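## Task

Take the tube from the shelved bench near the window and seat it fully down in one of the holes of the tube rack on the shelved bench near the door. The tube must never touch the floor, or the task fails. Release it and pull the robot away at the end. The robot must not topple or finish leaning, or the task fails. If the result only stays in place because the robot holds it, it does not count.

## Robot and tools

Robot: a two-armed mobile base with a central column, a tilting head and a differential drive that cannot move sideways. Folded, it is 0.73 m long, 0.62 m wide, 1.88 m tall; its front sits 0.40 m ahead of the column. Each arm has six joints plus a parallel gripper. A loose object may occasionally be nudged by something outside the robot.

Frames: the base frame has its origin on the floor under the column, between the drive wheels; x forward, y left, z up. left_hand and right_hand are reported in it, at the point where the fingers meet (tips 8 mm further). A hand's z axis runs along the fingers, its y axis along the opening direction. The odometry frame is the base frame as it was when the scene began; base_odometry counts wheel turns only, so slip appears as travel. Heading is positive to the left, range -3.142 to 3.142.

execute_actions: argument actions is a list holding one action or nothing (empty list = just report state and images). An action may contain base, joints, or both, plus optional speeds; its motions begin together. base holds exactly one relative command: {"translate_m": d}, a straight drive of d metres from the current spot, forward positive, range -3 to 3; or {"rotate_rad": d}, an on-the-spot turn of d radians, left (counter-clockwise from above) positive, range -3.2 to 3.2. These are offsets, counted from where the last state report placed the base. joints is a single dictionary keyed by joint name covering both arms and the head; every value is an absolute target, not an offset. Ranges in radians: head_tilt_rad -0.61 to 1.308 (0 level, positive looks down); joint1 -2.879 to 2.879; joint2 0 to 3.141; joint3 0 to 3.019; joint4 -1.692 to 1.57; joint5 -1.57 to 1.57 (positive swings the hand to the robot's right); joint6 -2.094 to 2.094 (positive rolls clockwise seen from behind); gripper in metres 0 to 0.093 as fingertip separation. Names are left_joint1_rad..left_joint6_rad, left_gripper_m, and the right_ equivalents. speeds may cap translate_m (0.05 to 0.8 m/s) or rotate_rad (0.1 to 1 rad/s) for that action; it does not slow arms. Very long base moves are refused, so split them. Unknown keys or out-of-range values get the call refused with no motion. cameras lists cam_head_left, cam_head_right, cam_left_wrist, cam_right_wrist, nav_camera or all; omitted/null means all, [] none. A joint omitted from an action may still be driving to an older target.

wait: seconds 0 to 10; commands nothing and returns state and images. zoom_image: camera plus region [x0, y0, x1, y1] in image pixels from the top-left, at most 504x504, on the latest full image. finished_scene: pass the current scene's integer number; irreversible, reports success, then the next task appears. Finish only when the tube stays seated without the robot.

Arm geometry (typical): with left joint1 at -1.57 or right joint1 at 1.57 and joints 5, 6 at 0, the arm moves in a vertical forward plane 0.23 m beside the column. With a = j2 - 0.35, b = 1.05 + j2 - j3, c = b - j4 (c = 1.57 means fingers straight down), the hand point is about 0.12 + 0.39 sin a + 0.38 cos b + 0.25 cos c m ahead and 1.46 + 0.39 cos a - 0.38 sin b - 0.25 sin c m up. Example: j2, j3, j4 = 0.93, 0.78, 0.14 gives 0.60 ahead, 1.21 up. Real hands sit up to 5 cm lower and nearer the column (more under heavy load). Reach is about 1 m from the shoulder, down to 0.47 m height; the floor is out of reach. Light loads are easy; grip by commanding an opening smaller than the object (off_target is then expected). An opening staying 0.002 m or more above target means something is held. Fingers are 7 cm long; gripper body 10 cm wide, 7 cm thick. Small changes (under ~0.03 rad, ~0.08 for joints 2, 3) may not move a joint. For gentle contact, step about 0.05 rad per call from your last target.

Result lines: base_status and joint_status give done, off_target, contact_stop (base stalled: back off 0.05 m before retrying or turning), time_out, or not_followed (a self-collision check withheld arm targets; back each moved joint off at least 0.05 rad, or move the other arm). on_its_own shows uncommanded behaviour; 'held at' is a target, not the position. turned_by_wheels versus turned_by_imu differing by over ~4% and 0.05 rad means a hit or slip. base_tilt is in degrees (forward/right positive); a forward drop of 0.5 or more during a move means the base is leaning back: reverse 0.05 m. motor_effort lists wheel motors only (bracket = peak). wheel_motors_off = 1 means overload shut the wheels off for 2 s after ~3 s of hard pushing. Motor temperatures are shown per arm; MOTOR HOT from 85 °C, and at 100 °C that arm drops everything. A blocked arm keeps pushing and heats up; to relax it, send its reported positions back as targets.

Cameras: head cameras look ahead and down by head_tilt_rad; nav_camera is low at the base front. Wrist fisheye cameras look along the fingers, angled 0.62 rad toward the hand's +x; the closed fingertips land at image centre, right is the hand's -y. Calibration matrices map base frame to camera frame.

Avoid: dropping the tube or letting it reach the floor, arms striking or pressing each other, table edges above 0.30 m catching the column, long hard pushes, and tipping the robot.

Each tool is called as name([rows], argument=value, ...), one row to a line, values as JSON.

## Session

execute_actions([
  {"joints":{"head_tilt_rad":0.4}},
])

Scene clock: 0.83 s.
Joint torques (N m, as the arm reports them, + toward a larger angle): left_arm=[-0.54 -8.14 -1.86 -1.73 -0.03 -0.11] | right_arm=[-0.07 -7.85 -1.19 -1.13  0.07 -0.05]
Motor temperatures (°C, as the motors report them): left_arm=[23 23 22 23 24 22] | right_arm=[24 24 21 23 23 23]
base_odometry: x=+0.000 y=+0.000 heading=+0.000 (m, m, rad; odometry frame)
turned_by_wheels: +0.000 (rad since the last result)
turned_by_imu: +0.000 (rad since the last result)
base_tilt: forward=+0.6 right=-0.2 (deg)
base_status: not commanded
joint_positions: head_tilt_rad=+0.419 left_joint1_rad=-1.584 left_joint2_rad=+0.908 left_joint3_rad=+0.414 left_joint4_rad=-0.974 left_joint5_rad=+0.013 left_joint6_rad=-0.040 left_gripper_m=+0.094 right_joint1_rad=+1.583 right_joint2_rad=+0.921 right_joint3_rad=+0.401 right_joint4_rad=-0.987 right_joint5_rad=+0.017 right_joint6_rad=+0.075 right_gripper_m=+0.094
joint_status: all done
wheel_motors_off: 0
motor_effort: left_wheel=+3(4) right_wheel=+0(0) (%)
left_hand: x=+0.1409 y=+0.2196 z=+1.2562 quat_wxyz=(+0.455, +0.015, -0.890, +0.000) (m; base frame)
right_hand: x=+0.1301 y=-0.2260 z=+1.2610 quat_wxyz=(+0.471, -0.024, -0.881, +0.022) (m; base frame)
pictures: cam_head_left, cam_head_right, cam_left_wrist, cam_right_wrist, nav_camera
camera_calibration (this result's frames):
cam_head_left: T_world_to_cam=[[0.0711821, -0.9974, -0.0112715, 0.067386], [-0.400957, -0.0182648, -0.915915, 1.42731], [0.913327, 0.0697162, -0.401215, 0.500502], [0, 0, 0, 1]] pos_world=[0.110372, 0.0583871, 1.50886]
cam_head_right: T_world_to_cam=[[0.0779219, -0.996908, -0.0101598, -0.0542964], [-0.390845, -0.0211717, -0.920213, 1.42773], [0.917152, 0.0756756, -0.391286, 0.487013], [0, 0, 0, 1]] pos_world=[0.115588, -0.060756, 1.50383]
cam_left_wrist: T_world_to_cam=[[0.032324, -0.999338, -0.0166698, 0.235184], [0.00967159, -0.016365, 0.999819, -1.24727], [-0.999431, -0.0324794, 0.00913621, 0.264257], [0, 0, 0, 1]] pos_world=[0.268568, 0.2232, 1.24855]
cam_right_wrist: T_world_to_cam=[[-0.0279384, -0.997538, 0.0643264, -0.3041], [0.0244227, 0.0636512, 0.997673, -1.23576], [-0.999311, 0.0294444, 0.0225842, 0.226834], [0, 0, 0, 1]] pos_world=[0.248362, -0.231373, 1.24732]
Images, in order (width x height): cam_head_left 896x504, cam_head_right 896x504, cam_left_wrist 616x616, cam_right_wrist 616x616, nav_camera 896x504.

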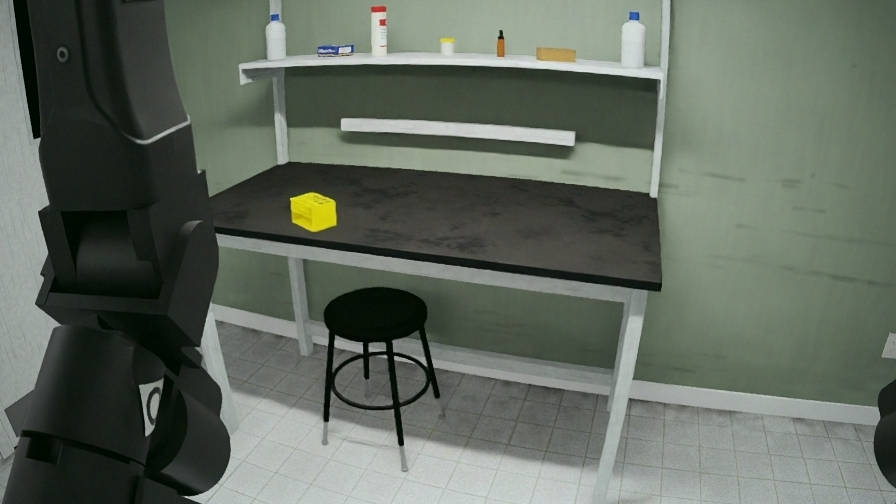

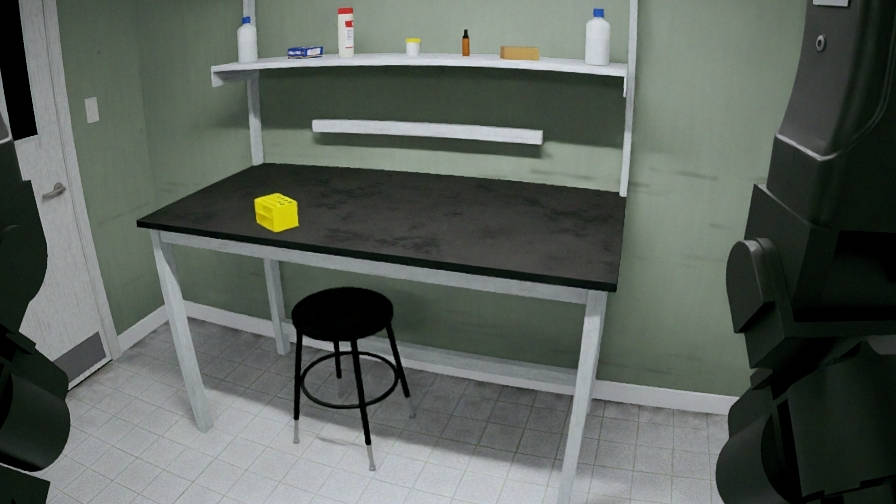

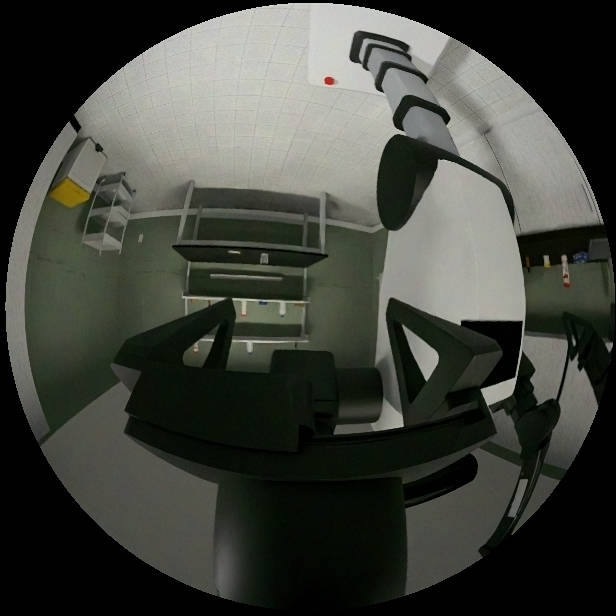

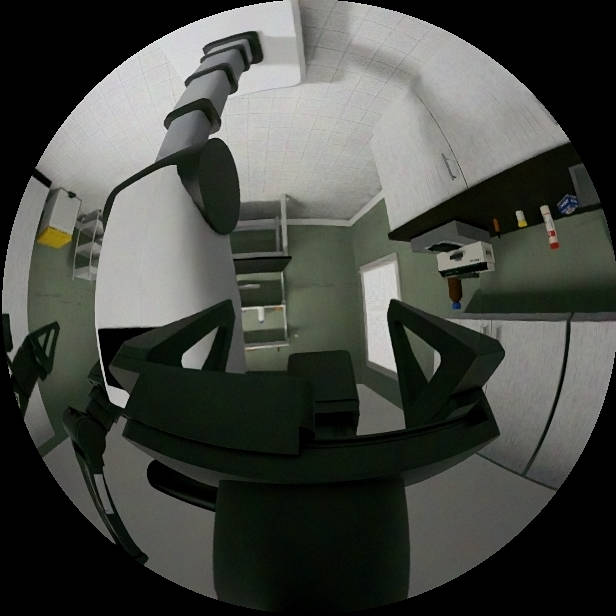

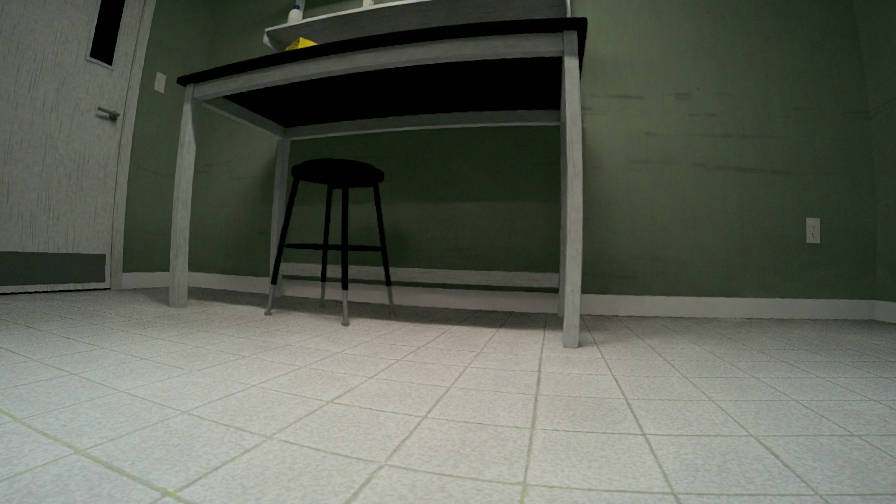

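execute_actions([
  {"base":{"rotate_rad":2.56}},
], cameras=["cam_head_right"])

execute_actions([
  {"base":{"translate_m":1.15},"joints":{"head_tilt_rad":0.9,"left_joint2_rad":1.45,"left_joint3_rad":1.35,"left_joint4_rad":-0.42,"left_joint5_rad":0,"left_joint6_rad":0}},
], cameras=["cam_head_left","cam_head_right","cam_left_wrist"])

Scene clock: 14.47 s.
Joint torques (N m, as the arm reports them, + toward a larger angle): left_arm=[-0.55 -8.06 -1.82 -1.79 -0.02 -0.11] | right_arm=[-0.12 -7.9  -1.18 -1.12  0.07 -0.05]
Motor temperatures (°C, as the motors report them): left_arm=[23 24 22 23 24 22] | right_arm=[24 24 21 23 23 23]
base_odometry: x=+0.000 y=+0.000 heading=+2.559 (m, m, rad; odometry frame)
turned_by_wheels: +2.559 (rad since the last result)
turned_by_imu: +2.555 (rad since the last result)
base_tilt: forward=+0.6 right=-0.3 (deg)
base_status: done
joint_positions: head_tilt_rad=+0.419 left_joint1_rad=-1.584 left_joint2_rad=+0.908 left_joint3_rad=+0.414 left_joint4_rad=-0.974 left_joint5_rad=+0.013 left_joint6_rad=-0.040 left_gripper_m=+0.094 right_joint1_rad=+1.583 right_joint2_rad=+0.921 right_joint3_rad=+0.401 right_joint4_rad=-0.987 right_joint5_rad=+0.017 right_joint6_rad=+0.075 right_gripper_m=+0.094
joint_status: not commanded
wheel_motors_off: 0
motor_effort: left_wheel=-4(49) right_wheel=+4(34) (%)
left_hand: x=+0.1409 y=+0.2196 z=+1.2562 quat_wxyz=(+0.455, +0.015, -0.890, +0.000) (m; base frame)
right_hand: x=+0.1301 y=-0.2260 z=+1.2610 quat_wxyz=(+0.471, -0.024, -0.881, +0.022) (m; base frame)
pictures: cam_head_right
camera_calibration (this result's frames):
cam_head_right: T_world_to_cam=[[0.0779232, -0.996908, -0.0101498, -0.0543118], [-0.390727, -0.0211717, -0.920263, 1.4278], [0.917202, 0.0756756, -0.391169, 0.48683], [0, 0, 0, 1]] pos_world=[0.115593, -0.060756, 1.50384]
Images, in order (width x height): cam_head_right 896x504.

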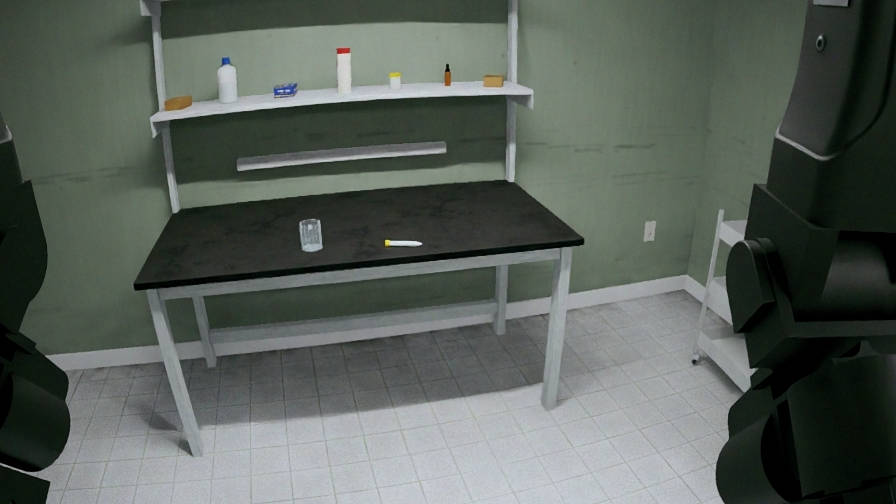

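Scene clock: 17.83 s.
Joint torques (N m, as the arm reports them, + toward a larger angle): left_arm=[ -0.59 -21.84   4.76   0.41  -0.11  -0.04] | right_arm=[-0.07 -7.59 -1.22 -1.12  0.06 -0.05]
Motor temperatures (°C, as the motors report them): left_arm=[23 24 22 23 24 22] | right_arm=[24 24 21 23 23 23]
base_odometry: x=-0.961 y=+0.632 heading=+2.560 (m, m, rad; odometry frame)
turned_by_wheels: +0.001 (rad since the last result)
turned_by_imu: +0.003 (rad since the last result)
base_tilt: forward=+0.5 right=-0.1 (deg)
base_status: done
joint_positions: head_tilt_rad=+0.902 left_joint1_rad=-1.584 left_joint2_rad=+1.452 left_joint3_rad=+1.336 left_joint4_rad=-0.427 left_joint5_rad=+0.002 left_joint6_rad=-0.005 left_gripper_m=+0.094 right_joint1_rad=+1.583 right_joint2_rad=+0.921 right_joint3_rad=+0.402 right_joint4_rad=-0.987 right_joint5_rad=+0.017 right_joint6_rad=+0.075 right_gripper_m=+0.094
joint_status: all done
wheel_motors_off: 0
motor_effort: left_wheel=+1(56) right_wheel=-1(59) (%)
left_hand: x=+0.6146 y=+0.2158 z=+1.0323 quat_wxyz=(+0.010, -0.001, -1.000, +0.007) (m; base frame)
right_hand: x=+0.1304 y=-0.2260 z=+1.2609 quat_wxyz=(+0.471, -0.024, -0.881, +0.022) (m; base frame)
pictures: cam_head_left, cam_head_right, cam_left_wrist
camera_calibration (this result's frames):
cam_head_left: T_world_to_cam=[[0.0578159, -0.9974, -0.0430263, 0.116957], [-0.780308, -0.0182648, -0.625129, 0.998467], [0.622717, 0.0697162, -0.779335, 1.09734], [0, 0, 0, 1]] pos_world=[0.089019, 0.0583871, 1.4844]
cam_head_right: T_world_to_cam=[[0.0643016, -0.996908, -0.0451702, 0.000300702], [-0.773347, -0.0211717, -0.63363, 1.00552], [0.630714, 0.0756756, -0.772316, 1.08812], [0, 0, 0, 1]] pos_world=[0.0913026, -0.060756, 1.47752]
cam_left_wrist: T_world_to_cam=[[0.00393993, -0.999876, 0.0152295, 0.19701], [-0.793642, 0.00613881, 0.608354, -0.135113], [-0.608372, -0.0144836, -0.79352, 1.32389], [0, 0, 0, 1]] pos_world=[0.697413, 0.21699, 1.12973]
Images, in order (width x height): cam_head_left 896x504, cam_head_right 896x504, cam_left_wrist 616x616.

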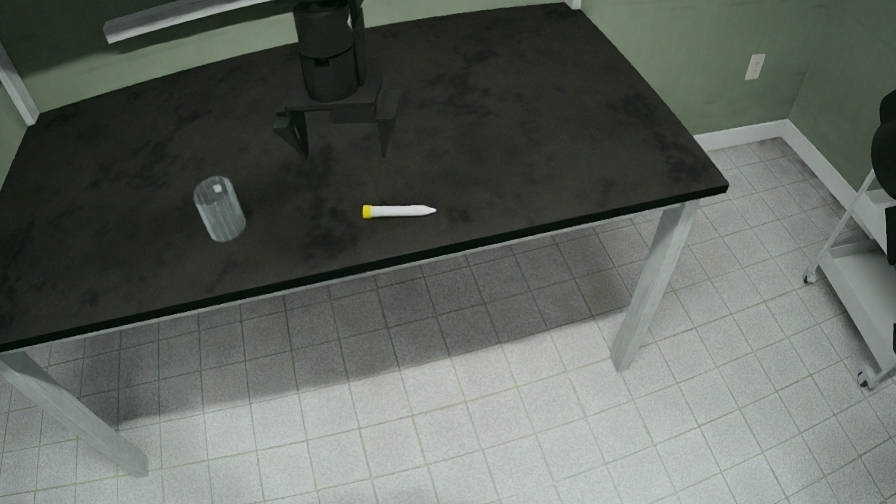

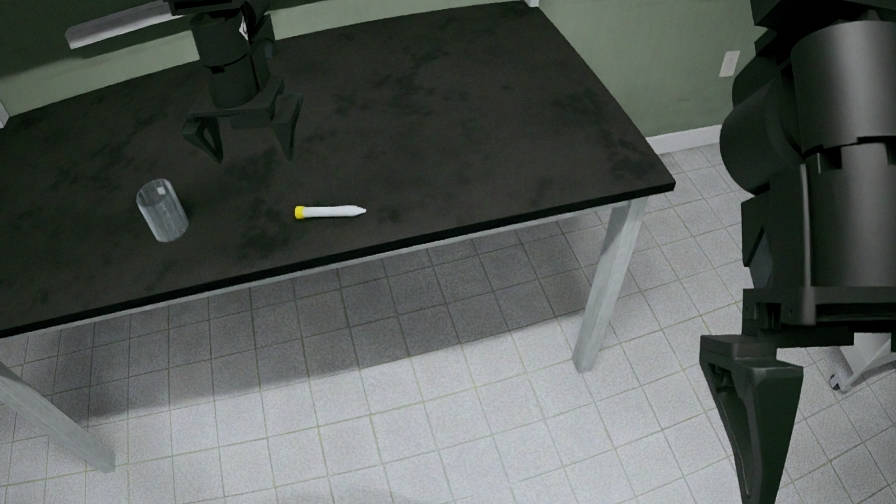

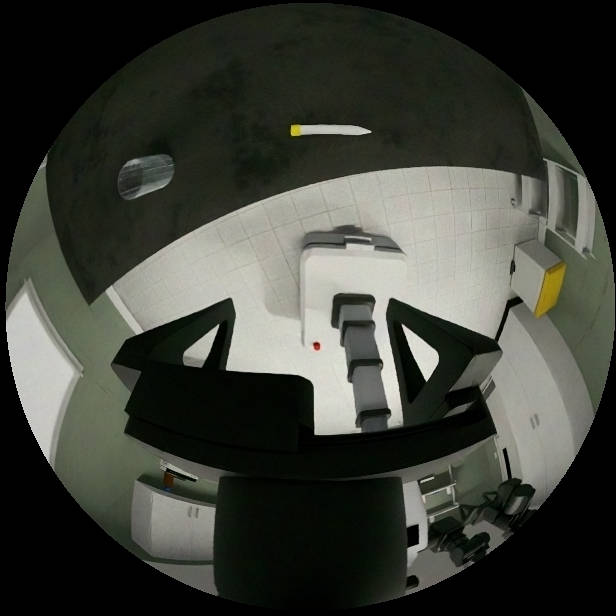

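Tube x≈0.75.

execute_actions([
  {"base":{"translate_m":0.115},"joints":{"left_joint2_rad":2.0,"left_joint3_rad":1.84,"left_joint4_rad":-0.36,"left_joint6_rad":-1.62,"left_gripper_m":0.07}},
], cameras=["cam_left_wrist"])

execute_actions([
  {"joints":{"left_joint2_rad":2.13,"left_joint3_rad":1.98}},
], cameras=["cam_left_wrist"])

Scene clock: 23.93 s.
Joint torques (N m, as the arm reports them, + toward a larger angle): left_arm=[ -0.67 -23.72   4.68   0.05  -0.2   -0.18] | right_arm=[-0.07 -7.9  -1.36 -1.13  0.07 -0.05]
Motor temperatures (°C, as the motors report them): left_arm=[23 26 23 23 24 22] | right_arm=[24 24 21 23 23 23]
base_odometry: x=-1.057 y=+0.696 heading=+2.560 (m, m, rad; odometry frame)
turned_by_wheels: +0.001 (rad since the last result)
turned_by_imu: +0.002 (rad since the last result)
base_tilt: forward=+0.7 right=-0.2 (deg)
base_status: done
joint_positions: head_tilt_rad=+0.902 left_joint1_rad=-1.584 left_joint2_rad=+2.012 left_joint3_rad=+1.818 left_joint4_rad=-0.362 left_joint5_rad=+0.002 left_joint6_rad=-1.614 left_gripper_m=+0.070 right_joint1_rad=+1.583 right_joint2_rad=+0.921 right_joint3_rad=+0.404 right_joint4_rad=-0.987 right_joint5_rad=+0.017 right_joint6_rad=+0.075 right_gripper_m=+0.094
joint_status: all done
wheel_motors_off: 0
motor_effort: left_wheel=+0(35) right_wheel=+0(41) (%)
left_hand: x=+0.6224 y=+0.2133 z=+0.8127 quat_wxyz=(+0.016, +0.720, -0.694, -0.007) (m; base frame)
right_hand: x=+0.1314 y=-0.2260 z=+1.2605 quat_wxyz=(+0.470, -0.024, -0.882, +0.022) (m; base frame)
pictures: cam_left_wrist
camera_calibration (this result's frames):
cam_left_wrist: T_world_to_cam=[[0.998614, 0.0421518, -0.0315314, -0.605497], [0.0526395, -0.796342, 0.602552, -0.346187], [0.000288862, -0.603377, -0.797456, 0.904352], [0, 0, 0, 1]] pos_world=[0.62262, 0.295505, 0.910685]
Images, in order (width x height): cam_left_wrist 616x616.

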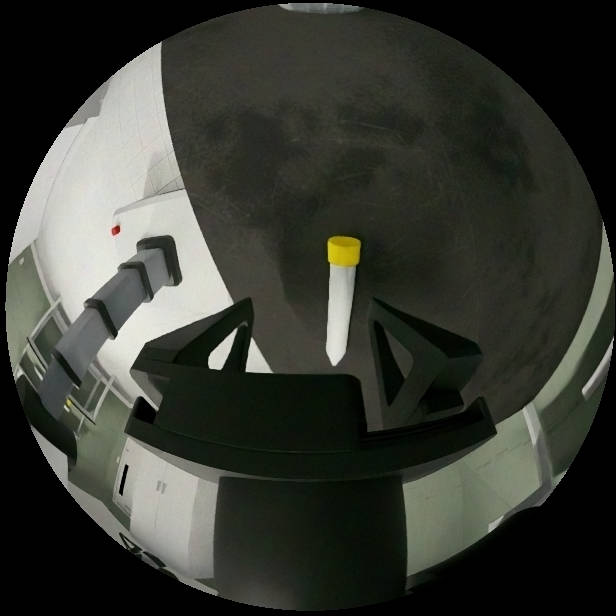

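Scene clock: 24.90 s.
Joint torques (N m, as the arm reports them, + toward a larger angle): left_arm=[ -0.67 -22.63   4.11   0.13  -0.19  -0.17] | right_arm=[-0.07 -7.92 -1.26 -1.08  0.07 -0.05]
Motor temperatures (°C, as the motors report them): left_arm=[23 26 23 23 24 22] | right_arm=[24 24 21 23 23 23]
base_odometry: x=-1.057 y=+0.696 heading=+2.560 (m, m, rad; odometry frame)
turned_by_wheels: +0.000 (rad since the last result)
turned_by_imu: +0.000 (rad since the last result)
base_tilt: forward=+0.7 right=-0.2 (deg)
base_status: not commanded
joint_positions: head_tilt_rad=+0.902 left_joint1_rad=-1.584 left_joint2_rad=+2.121 left_joint3_rad=+1.970 left_joint4_rad=-0.361 left_joint5_rad=+0.002 left_joint6_rad=-1.615 left_gripper_m=+0.070 right_joint1_rad=+1.583 right_joint2_rad=+0.921 right_joint3_rad=+0.403 right_joint4_rad=-0.987 right_joint5_rad=+0.017 right_joint6_rad=+0.075 right_gripper_m=+0.094
joint_status: all done
wheel_motors_off: 0
motor_effort: left_wheel=+2(2) right_wheel=-2(2) (%)
left_hand: x=+0.6422 y=+0.2127 z=+0.7766 quat_wxyz=(+0.001, +0.720, -0.694, +0.009) (m; base frame)
right_hand: x=+0.1310 y=-0.2260 z=+1.2606 quat_wxyz=(+0.471, -0.024, -0.882, +0.022) (m; base frame)
pictures: cam_left_wrist
camera_calibration (this result's frames):
cam_left_wrist: T_world_to_cam=[[0.998998, 0.0430294, 0.0122718, -0.660863], [0.0268655, -0.796135, 0.604523, -0.310906], [0.0357823, -0.603587, -0.796493, 0.851699], [0, 0, 0, 1]] pos_world=[0.638078, 0.294989, 0.874432]
Images, in order (width x height): cam_left_wrist 616x616.

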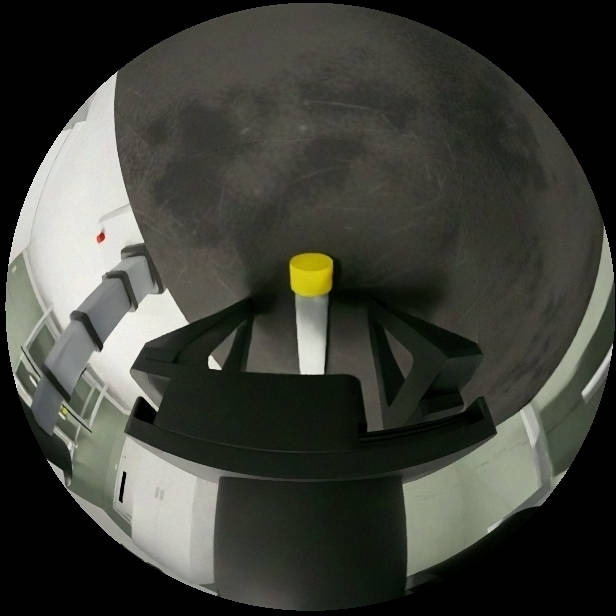

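execute_actions([
  {"joints":{"left_gripper_m":0.003}},
], cameras=[])

execute_actions([
  {"joints":{"left_joint2_rad":1.7,"left_joint3_rad":1.55,"left_joint6_rad":0}},
], cameras=[])

execute_actions([
  {"base":{"translate_m":-0.6},"joints":{"left_joint4_rad":1.4,"left_joint3_rad":1.35}},
], cameras=["cam_left_wrist"])

execute_actions([
  {"base":{"rotate_rad":-2.56},"joints":{"head_tilt_rad":0.55}},
], cameras=[])

execute_actions([
  {"base":{"translate_m":1.35},"joints":{"right_joint2_rad":1.6,"right_joint3_rad":1.95,"right_joint4_rad":-0.87,"right_joint5_rad":-1.0,"right_joint6_rad":-1.57}},
])

Scene clock: 35.70 s.
Joint torques (N m, as the arm reports them, + toward a larger angle): left_arm=[ -0.65 -22.1    4.1    0.12  -0.19  -0.17] | right_arm=[-0.11 -7.92 -1.31 -1.13  0.06 -0.05]
Motor temperatures (°C, as the motors report them): left_arm=[23 27 23 23 24 22] | right_arm=[24 24 21 23 23 23]
base_odometry: x=-1.057 y=+0.696 heading=+2.560 (m, m, rad; odometry frame)
turned_by_wheels: +0.000 (rad since the last result)
turned_by_imu: +0.001 (rad since the last result)
base_tilt: forward=+0.6 right=-0.2 (deg)
base_status: not commanded
joint_positions: head_tilt_rad=+0.902 left_joint1_rad=-1.584 left_joint2_rad=+2.121 left_joint3_rad=+1.970 left_joint4_rad=-0.361 left_joint5_rad=+0.002 left_joint6_rad=-1.615 left_gripper_m=+0.016 right_joint1_rad=+1.583 right_joint2_rad=+0.921 right_joint3_rad=+0.403 right_joint4_rad=-0.987 right_joint5_rad=+0.017 right_joint6_rad=+0.075 right_gripper_m=+0.094
joint_status: left_gripper_m off_target (ended at +0.016, target +0.003)
wheel_motors_off: 0
motor_effort: left_wheel=+2(2) right_wheel=-1(1) (%)
left_hand: x=+0.6422 y=+0.2127 z=+0.7766 quat_wxyz=(+0.001, +0.720, -0.694, +0.009) (m; base frame)
right_hand: x=+0.1310 y=-0.2260 z=+1.2606 quat_wxyz=(+0.471, -0.024, -0.882, +0.022) (m; base frame)
pictures: none
No camera images: the call's "cameras" was empty. Leave "cameras" out to get every camera's image.

Scene clock: 37.47 s.
Joint torques (N m, as the arm reports them, + toward a larger angle): left_arm=[ -0.71 -22.53   3.01   0.23  -0.11  -0.04] | right_arm=[-0.08 -7.87 -1.32 -1.12  0.07 -0.05]
Motor temperatures (°C, as the motors report them): left_arm=[23 27 23 23 24 22] | right_arm=[24 24 21 23 23 23]
base_odometry: x=-1.057 y=+0.696 heading=+2.560 (m, m, rad; odometry frame)
turned_by_wheels: +0.000 (rad since the last result)
turned_by_imu: +0.001 (rad since the last result)
base_tilt: forward=+0.7 right=-0.2 (deg)
base_status: not commanded
joint_positions: head_tilt_rad=+0.902 left_joint1_rad=-1.584 left_joint2_rad=+1.695 left_joint3_rad=+1.554 left_joint4_rad=-0.361 left_joint5_rad=+0.002 left_joint6_rad=-0.006 left_gripper_m=+0.016 right_joint1_rad=+1.583 right_joint2_rad=+0.921 right_joint3_rad=+0.403 right_joint4_rad=-0.987 right_joint5_rad=+0.017 right_joint6_rad=+0.075 right_gripper_m=+0.094
joint_status: all done
wheel_motors_off: 0
motor_effort: left_wheel=+2(2) right_wheel=-2(0) (%)
left_hand: x=+0.6468 y=+0.2145 z=+0.9405 quat_wxyz=(-0.011, +0.000, -1.000, +0.007) (m; base frame)
right_hand: x=+0.1310 y=-0.2260 z=+1.2606 quat_wxyz=(+0.471, -0.024, -0.882, +0.022) (m; base frame)
pictures: none
No camera images: the call's "cameras" was empty. Leave "cameras" out to get every camera's image.

Scene clock: 40.07 s.
Joint torques (N m, as the arm reports them, + toward a larger angle): left_arm=[ -0.66 -22.75   3.5    2.61  -0.09  -0.04] | right_arm=[-0.06 -7.54 -1.1  -1.11  0.06 -0.05]
Motor temperatures (°C, as the motors report them): left_arm=[23 27 23 23 24 22] | right_arm=[24 24 21 23 23 23]
base_odometry: x=-0.555 y=+0.366 heading=+2.562 (m, m, rad; odometry frame)
turned_by_wheels: +0.002 (rad since the last result)
turned_by_imu: +0.002 (rad since the last result)
base_tilt: forward=+0.6 right=-0.3 (deg)
base_status: done
joint_positions: head_tilt_rad=+0.902 left_joint1_rad=-1.584 left_joint2_rad=+1.705 left_joint3_rad=+1.342 left_joint4_rad=+1.383 left_joint5_rad=+0.002 left_joint6_rad=-0.006 left_gripper_m=+0.016 right_joint1_rad=+1.583 right_joint2_rad=+0.920 right_joint3_rad=+0.399 right_joint4_rad=-0.987 right_joint5_rad=+0.017 right_joint6_rad=+0.075 right_gripper_m=+0.094
joint_status: all done
wheel_motors_off: 0
motor_effort: left_wheel=+1(63) right_wheel=-1(33) (%)
left_hand: x=+0.8072 y=+0.2162 z=+1.1534 quat_wxyz=(-0.698, +0.003, -0.716, +0.009) (m; base frame)
right_hand: x=+0.1292 y=-0.2260 z=+1.2614 quat_wxyz=(+0.472, -0.024, -0.881, +0.022) (m; base frame)
pictures: cam_left_wrist
camera_calibration (this result's frames):
cam_left_wrist: T_world_to_cam=[[-0.00973248, -0.999694, 0.0227406, 0.197156], [-0.614358, -0.0119653, -0.788937, 1.41491], [0.788967, -0.0216492, -0.614053, 0.20391], [0, 0, 0, 1]] pos_world=[0.710304, 0.21844, 1.23701]
Images, in order (width x height): cam_left_wrist 616x616.

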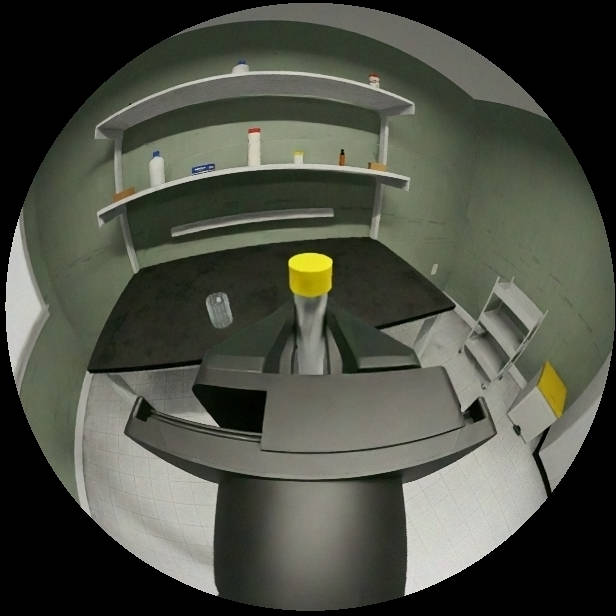

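Scene clock: 44.17 s.
Joint torques (N m, as the arm reports them, + toward a larger angle): left_arm=[ -0.45 -22.92   3.53   2.6   -0.07  -0.04] | right_arm=[-0.09 -7.95 -1.07 -1.13  0.06 -0.05]
Motor temperatures (°C, as the motors report them): left_arm=[23 28 23 23 24 22] | right_arm=[24 24 21 23 23 23]
base_odometry: x=-0.555 y=+0.366 heading=+0.003 (m, m, rad; odometry frame)
turned_by_wheels: -2.559 (rad since the last result)
turned_by_imu: -2.550 (rad since the last result)
base_tilt: forward=+0.6 right=-0.2 (deg)
base_status: done
joint_positions: head_tilt_rad=+0.568 left_joint1_rad=-1.587 left_joint2_rad=+1.705 left_joint3_rad=+1.342 left_joint4_rad=+1.383 left_joint5_rad=+0.002 left_joint6_rad=-0.006 left_gripper_m=+0.016 right_joint1_rad=+1.583 right_joint2_rad=+0.920 right_joint3_rad=+0.401 right_joint4_rad=-0.987 right_joint5_rad=+0.017 right_joint6_rad=+0.075 right_gripper_m=+0.094
joint_status: all done
wheel_motors_off: 0
motor_effort: left_wheel=+5(55) right_wheel=-5(39) (%)
left_hand: x=+0.8071 y=+0.2144 z=+1.1535 quat_wxyz=(-0.698, +0.004, -0.716, +0.010) (m; base frame)
right_hand: x=+0.1300 y=-0.2260 z=+1.2611 quat_wxyz=(+0.471, -0.024, -0.881, +0.022) (m; base frame)
pictures: none
No camera images: the call's "cameras" was empty. Leave "cameras" out to get every camera's image.

Scene clock: 47.93 s.
Joint torques (N m, as the arm reports them, + toward a larger angle): left_arm=[ -0.42 -23.     3.59   2.62  -0.07  -0.04] | right_arm=[  0.45 -22.65   7.79   0.79  -0.72  -0.19]
Motor temperatures (°C, as the motors report them): left_arm=[23 28 23 23 24 22] | right_arm=[24 25 22 23 23 23]
base_odometry: x=+0.795 y=+0.369 heading=+0.002 (m, m, rad; odometry frame)
turned_by_wheels: -0.001 (rad since the last result)
turned_by_imu: +0.001 (rad since the last result)
base_tilt: forward=+0.6 right=-0.2 (deg)
base_status: done
joint_positions: head_tilt_rad=+0.567 left_joint1_rad=-1.587 left_joint2_rad=+1.705 left_joint3_rad=+1.342 left_joint4_rad=+1.383 left_joint5_rad=+0.002 left_joint6_rad=-0.006 left_gripper_m=+0.016 right_joint1_rad=+1.583 right_joint2_rad=+1.601 right_joint3_rad=+1.932 right_joint4_rad=-0.877 right_joint5_rad=-0.999 right_joint6_rad=-1.556 right_gripper_m=+0.094
joint_status: all done
wheel_motors_off: 0
motor_effort: left_wheel=-2(59) right_wheel=+1(58) (%)
left_hand: x=+0.8071 y=+0.2144 z=+1.1535 quat_wxyz=(-0.698, +0.004, -0.716, +0.010) (m; base frame)
right_hand: x=+0.7731 y=-0.0734 z=+1.1599 quat_wxyz=(-0.331, +0.612, -0.625, -0.352) (m; base frame)
pictures: cam_head_left, cam_head_right, cam_left_wrist, cam_right_wrist, nav_camera
camera_calibration (this result's frames):
cam_head_left: T_world_to_cam=[[0.0687327, -0.9974, -0.021674, 0.0835283], [-0.531994, -0.0182648, -0.846551, 1.32704], [0.843954, 0.0697162, -0.531866, 0.705174], [0, 0, 0, 1]] pos_world=[0.105103, 0.0583871, 1.50028]
cam_head_right: T_world_to_cam=[[0.0755627, -0.996908, -0.0215712, -0.0366049], [-0.522629, -0.0211717, -0.852297, 1.32973], [0.849205, 0.0756756, -0.522612, 0.692653], [0, 0, 0, 1]] pos_world=[0.109518, -0.060756, 1.49453]
cam_left_wrist: T_world_to_cam=[[-0.0108766, -0.999619, 0.0253725, 0.193183], [-0.614376, -0.0133392, -0.788901, 1.41517], [0.788938, -0.0241688, -0.613997, 0.204394], [0, 0, 0, 1]] pos_world=[0.710293, 0.216927, 1.23702]
cam_right_wrist: T_world_to_cam=[[0.999096, -0.00162005, -0.0424738, -0.724387], [-0.0179375, -0.922002, -0.38677, 0.405901], [-0.0385343, 0.387182, -0.921198, 1.24539], [0, 0, 0, 1]] pos_world=[0.779003, -0.109124, 1.27347]
Images, in order (width x height): cam_head_left 896x504, cam_head_right 896x504, cam_left_wrist 616x616, cam_right_wrist 616x616, nav_camera 896x504.

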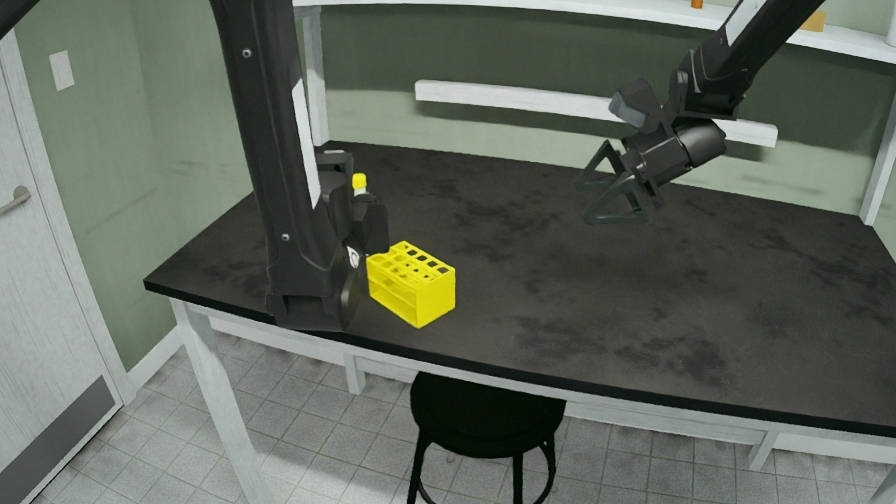

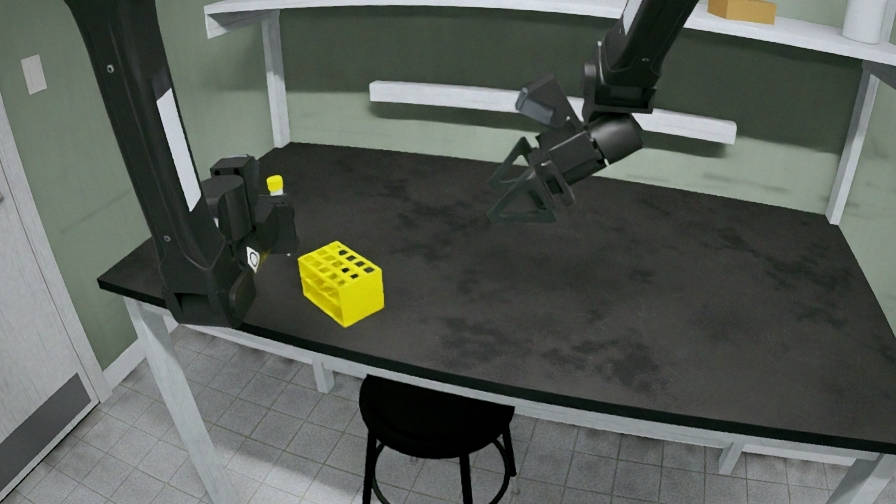

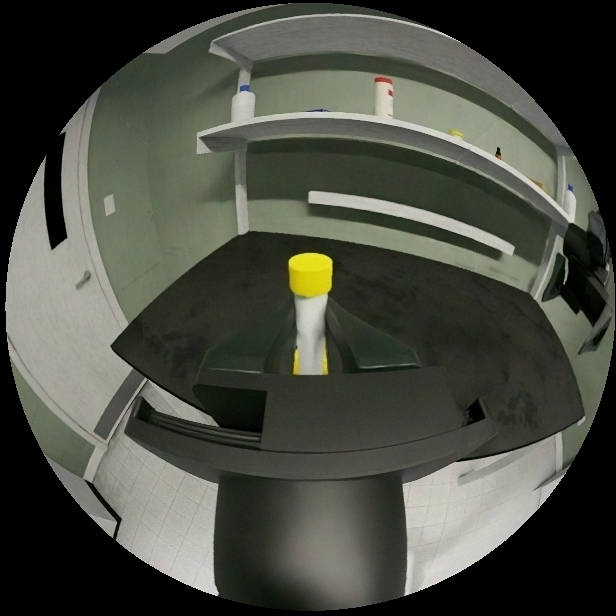

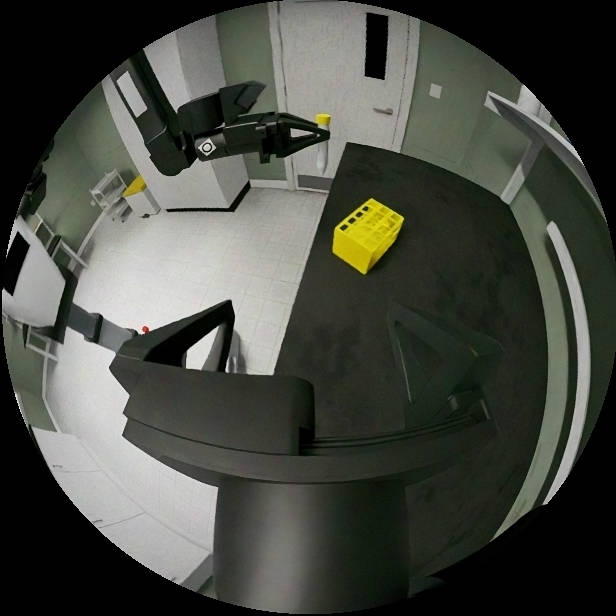

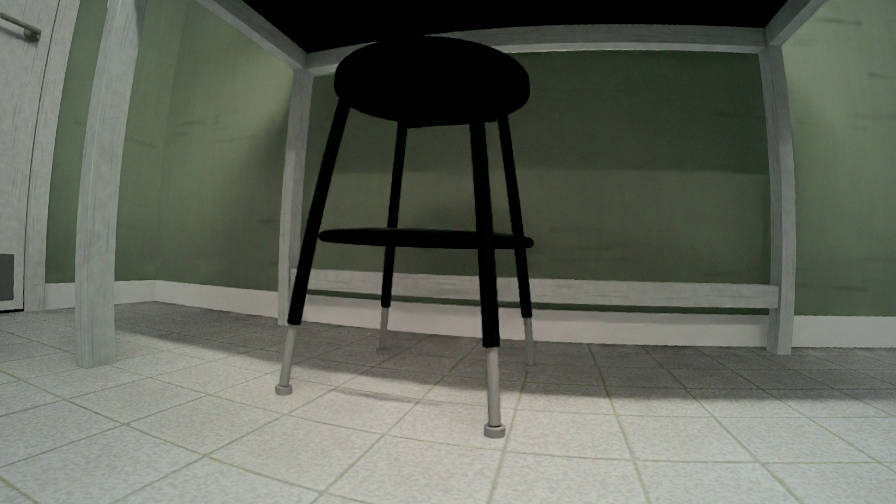

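execute_actions([
  {"base":{"translate_m":0.075},"joints":{"left_joint2_rad":1.88,"left_joint3_rad":1.53,"left_joint5_rad":0.2}},
], cameras=["cam_right_wrist"])

zoom_image(camera="cam_right_wrist", region=[250,120,410,280])

Scene clock: 52.93 s.
Joint torques (N m, as the arm reports them, + toward a larger angle): left_arm=[ -0.81 -23.5    3.96   2.29   0.04  -0.03] | right_arm=[  0.44 -22.59   7.8    0.8   -0.72  -0.19]
Motor temperatures (°C, as the motors report them): left_arm=[23 28 23 23 24 22] | right_arm=[24 26 22 23 23 23]
base_odometry: x=+0.870 y=+0.370 heading=+0.001 (m, m, rad; odometry frame)
turned_by_wheels: -0.001 (rad since the last result)
turned_by_imu: +0.001 (rad since the last result)
base_tilt: forward=+0.7 right=-0.1 (deg)
base_status: done
joint_positions: head_tilt_rad=+0.567 left_joint1_rad=-1.587 left_joint2_rad=+1.887 left_joint3_rad=+1.516 left_joint4_rad=+1.391 left_joint5_rad=+0.198 left_joint6_rad=-0.006 left_gripper_m=+0.016 right_joint1_rad=+1.583 right_joint2_rad=+1.601 right_joint3_rad=+1.932 right_joint4_rad=-0.877 right_joint5_rad=-0.999 right_joint6_rad=-1.556 right_gripper_m=+0.094
joint_status: all done
wheel_motors_off: 0
motor_effort: left_wheel=-1(39) right_wheel=+1(35) (%)
left_hand: x=+0.8088 y=+0.1798 z=+1.0837 quat_wxyz=(-0.694, -0.065, -0.713, +0.081) (m; base frame)
right_hand: x=+0.7733 y=-0.0734 z=+1.1600 quat_wxyz=(-0.332, +0.613, -0.625, -0.352) (m; base frame)
pictures: cam_right_wrist
camera_calibration (this result's frames):
cam_right_wrist: T_world_to_cam=[[0.999128, -0.00162804, -0.0417116, -0.725515], [-0.01765, -0.922, -0.386788, 0.405745], [-0.0378283, 0.387187, -0.921225, 1.24498], [0, 0, 0, 1]] pos_world=[0.779139, -0.109125, 1.27358]
Images, in order (width x height): cam_right_wrist 616x616.

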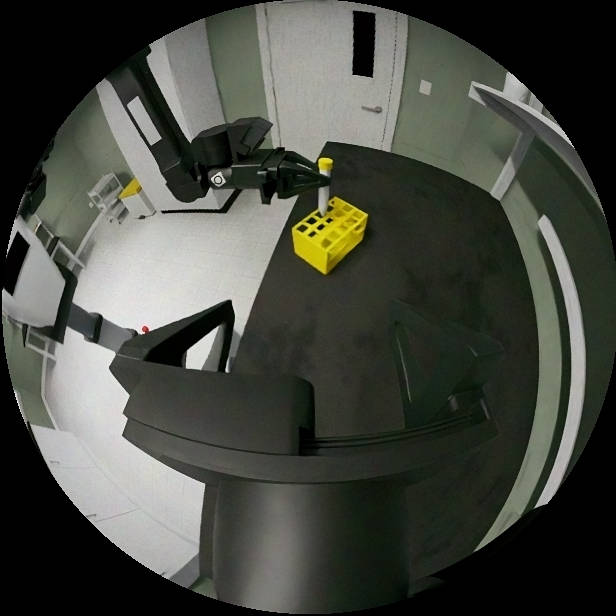

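Region (250, 120, 410, 280) of cam_right_wrist's 616x616 image, scaled by 3.150, with more detail than that image has.

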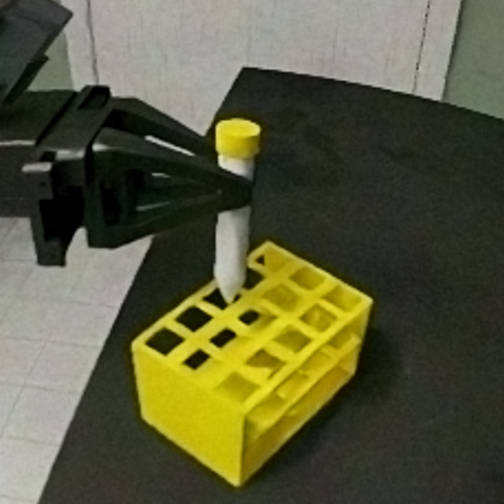

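execute_actions([
  {"base":{"translate_m":-0.007}},
], cameras=[])

execute_actions([
  {"joints":{"left_joint2_rad":1.95,"left_joint3_rad":1.58}},
], cameras=["cam_right_wrist"])

zoom_image(camera="cam_right_wrist", region=[250,120,410,280])

Scene clock: 56.87 s.
Joint torques (N m, as the arm reports them, + toward a larger angle): left_arm=[ -0.72 -23.35   3.91   2.27   0.04  -0.03] | right_arm=[  0.43 -22.54   7.84   0.78  -0.73  -0.19]
Motor temperatures (°C, as the motors report them): left_arm=[23 29 23 23 24 22] | right_arm=[24 27 23 23 23 23]
base_odometry: x=+0.863 y=+0.369 heading=+0.001 (m, m, rad; odometry frame)
turned_by_wheels: +0.000 (rad since the last result)
turned_by_imu: +0.001 (rad since the last result)
base_tilt: forward=+0.5 right=+0.0 (deg)
base_status: done
joint_positions: head_tilt_rad=+0.567 left_joint1_rad=-1.587 left_joint2_rad=+1.886 left_joint3_rad=+1.518 left_joint4_rad=+1.391 left_joint5_rad=+0.198 left_joint6_rad=-0.006 left_gripper_m=+0.016 right_joint1_rad=+1.583 right_joint2_rad=+1.601 right_joint3_rad=+1.932 right_joint4_rad=-0.876 right_joint5_rad=-0.999 right_joint6_rad=-1.556 right_gripper_m=+0.094
joint_status: not commanded
wheel_motors_off: 0
motor_effort: left_wheel=+0(34) right_wheel=+0(34) (%)
left_hand: x=+0.8099 y=+0.1798 z=+1.0852 quat_wxyz=(-0.695, -0.065, -0.712, +0.081) (m; base frame)
right_hand: x=+0.7732 y=-0.0734 z=+1.1599 quat_wxyz=(-0.332, +0.613, -0.625, -0.352) (m; base frame)
pictures: none
No camera images: the call's "cameras" was empty. Leave "cameras" out to get every camera's image.

Scene clock: 57.47 s.
Joint torques (N m, as the arm reports them, + toward a larger angle): left_arm=[ -0.68 -19.99   4.02   1.82  -0.02  -0.04] | right_arm=[  0.33 -22.62   7.86   0.76  -0.72  -0.19]
Motor temperatures (°C, as the motors report them): left_arm=[23 29 23 23 24 22] | right_arm=[24 27 23 23 23 23]
base_odometry: x=+0.863 y=+0.369 heading=+0.001 (m, m, rad; odometry frame)
turned_by_wheels: +0.000 (rad since the last result)
turned_by_imu: +0.000 (rad since the last result)
base_tilt: forward=+0.7 right=-0.3 (deg)
base_status: not commanded
joint_positions: head_tilt_rad=+0.567 left_joint1_rad=-1.587 left_joint2_rad=+1.917 left_joint3_rad=+1.569 left_joint4_rad=+1.401 left_joint5_rad=+0.200 left_joint6_rad=-0.006 left_gripper_m=+0.016 right_joint1_rad=+1.583 right_joint2_rad=+1.601 right_joint3_rad=+1.932 right_joint4_rad=-0.876 right_joint5_rad=-0.999 right_joint6_rad=-1.556 right_gripper_m=+0.094
joint_status: all done
wheel_motors_off: 0
motor_effort: left_wheel=+0(0) right_wheel=-1(0) (%)
left_hand: x=+0.8179 y=+0.1794 z=+1.0820 quat_wxyz=(-0.706, -0.067, -0.701, +0.080) (m; base frame)
right_hand: x=+0.7732 y=-0.0734 z=+1.1599 quat_wxyz=(-0.332, +0.613, -0.625, -0.352) (m; base frame)
pictures: cam_right_wrist
camera_calibration (this result's frames):
cam_right_wrist: T_world_to_cam=[[0.999142, -0.00142504, -0.0413889, -0.725794], [-0.017338, -0.922001, -0.3868, 0.405473], [-0.0376094, 0.387185, -0.921235, 1.24472], [0, 0, 0, 1]] pos_world=[0.779014, -0.109124, 1.27347]
Images, in order (width x height): cam_right_wrist 616x616.

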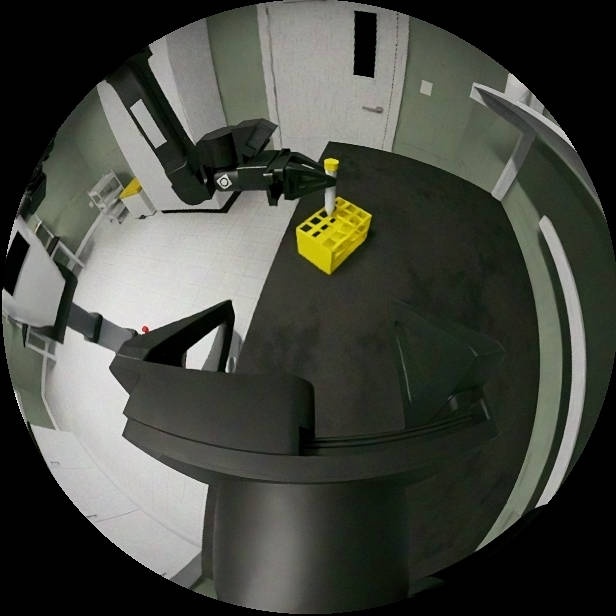

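Region (250, 120, 410, 280) of cam_right_wrist's 616x616 image, scaled by 3.150, with more detail than that image has.

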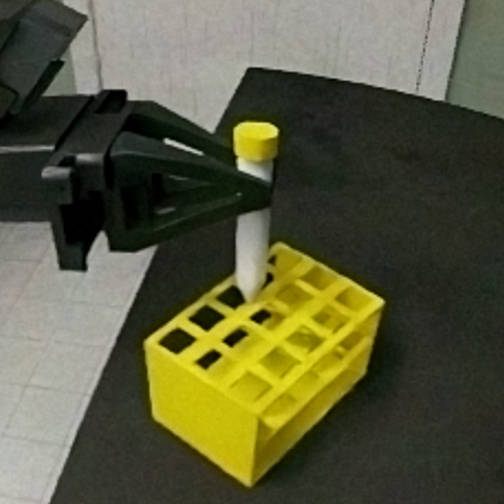

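Same trick as before.

execute_actions([
  {"joints":{"left_joint4_rad":1.5}},
], cameras=[])

execute_actions([
  {"joints":{"left_joint4_rad":1.39}},
], cameras=["cam_right_wrist"])

zoom_image(camera="cam_right_wrist", region=[250,120,410,280])

Scene clock: 61.50 s.
Joint torques (N m, as the arm reports them, + toward a larger angle): left_arm=[ -0.65 -21.56   3.74   2.66  -0.02  -0.04] | right_arm=[  0.46 -22.56   7.8    0.77  -0.72  -0.19]
Motor temperatures (°C, as the motors report them): left_arm=[23 29 23 23 24 22] | right_arm=[24 28 23 23 23 23]
base_odometry: x=+0.863 y=+0.369 heading=+0.001 (m, m, rad; odometry frame)
turned_by_wheels: +0.000 (rad since the last result)
turned_by_imu: +0.001 (rad since the last result)
base_tilt: forward=+0.6 right=-0.2 (deg)
base_status: not commanded
joint_positions: head_tilt_rad=+0.567 left_joint1_rad=-1.587 left_joint2_rad=+1.938 left_joint3_rad=+1.569 left_joint4_rad=+1.481 left_joint5_rad=+0.200 left_joint6_rad=-0.006 left_gripper_m=+0.016 right_joint1_rad=+1.583 right_joint2_rad=+1.601 right_joint3_rad=+1.932 right_joint4_rad=-0.876 right_joint5_rad=-0.999 right_joint6_rad=-1.556 right_gripper_m=+0.094
joint_status: all done
wheel_motors_off: 0
motor_effort: left_wheel=+0(0) right_wheel=+0(0) (%)
left_hand: x=+0.8092 y=+0.1796 z=+1.0869 quat_wxyz=(-0.726, -0.069, -0.680, +0.078) (m; base frame)
right_hand: x=+0.7732 y=-0.0734 z=+1.1599 quat_wxyz=(-0.332, +0.613, -0.625, -0.352) (m; base frame)
pictures: none
No camera images: the call's "cameras" was empty. Leave "cameras" out to get every camera's image.

Scene clock: 62.17 s.
Joint torques (N m, as the arm reports them, + toward a larger angle): left_arm=[ -0.71 -21.81   3.76   1.45  -0.01  -0.04] | right_arm=[  0.46 -22.56   7.8    0.77  -0.72  -0.19]
Motor temperatures (°C, as the motors report them): left_arm=[23 29 23 23 24 22] | right_arm=[24 28 23 23 23 23]
base_odometry: x=+0.863 y=+0.369 heading=+0.001 (m, m, rad; odometry frame)
turned_by_wheels: +0.000 (rad since the last result)
turned_by_imu: +0.000 (rad since the last result)
base_tilt: forward=+0.5 right=-0.3 (deg)
base_status: not commanded
joint_positions: head_tilt_rad=+0.567 left_joint1_rad=-1.587 left_joint2_rad=+1.938 left_joint3_rad=+1.569 left_joint4_rad=+1.399 left_joint5_rad=+0.200 left_joint6_rad=-0.005 left_gripper_m=+0.016 right_joint1_rad=+1.583 right_joint2_rad=+1.601 right_joint3_rad=+1.932 right_joint4_rad=-0.876 right_joint5_rad=-0.999 right_joint6_rad=-1.556 right_gripper_m=+0.094
joint_status: all done
wheel_motors_off: 0
motor_effort: left_wheel=+0(0) right_wheel=+0(2) (%)
left_hand: x=+0.8096 y=+0.1794 z=+1.0666 quat_wxyz=(-0.697, -0.066, -0.709, +0.081) (m; base frame)
right_hand: x=+0.7732 y=-0.0734 z=+1.1599 quat_wxyz=(-0.332, +0.613, -0.625, -0.352) (m; base frame)
pictures: cam_right_wrist
camera_calibration (this result's frames):
cam_right_wrist: T_world_to_cam=[[0.999142, -0.00142504, -0.0413889, -0.725794], [-0.017338, -0.922001, -0.3868, 0.405473], [-0.0376094, 0.387185, -0.921235, 1.24472], [0, 0, 0, 1]] pos_world=[0.779014, -0.109124, 1.27347]
Images, in order (width x height): cam_right_wrist 616x616.

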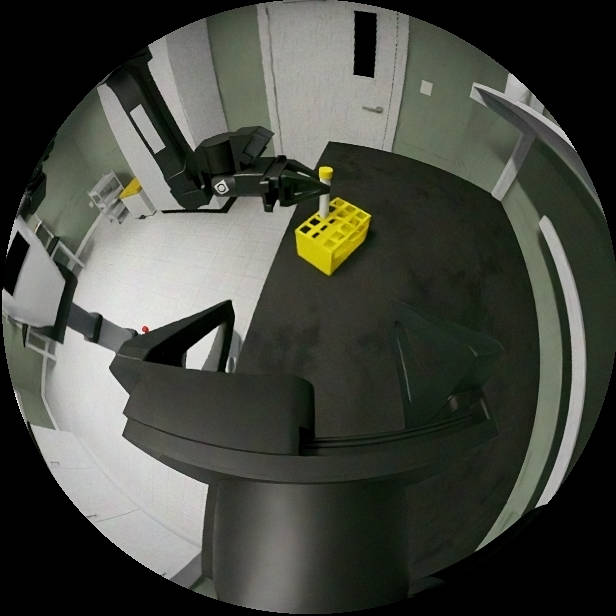

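Region (250, 120, 410, 280) of cam_right_wrist's 616x616 image, scaled by 3.150, with more detail than that image has.

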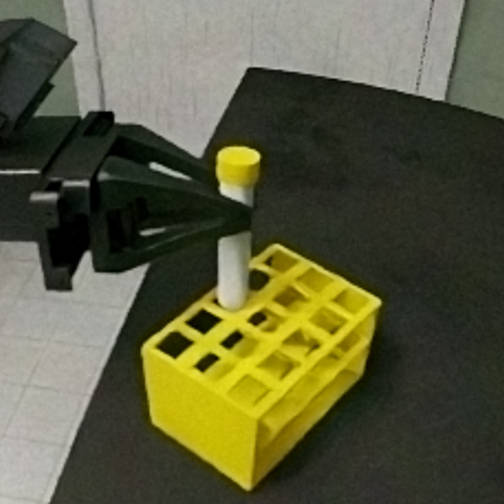

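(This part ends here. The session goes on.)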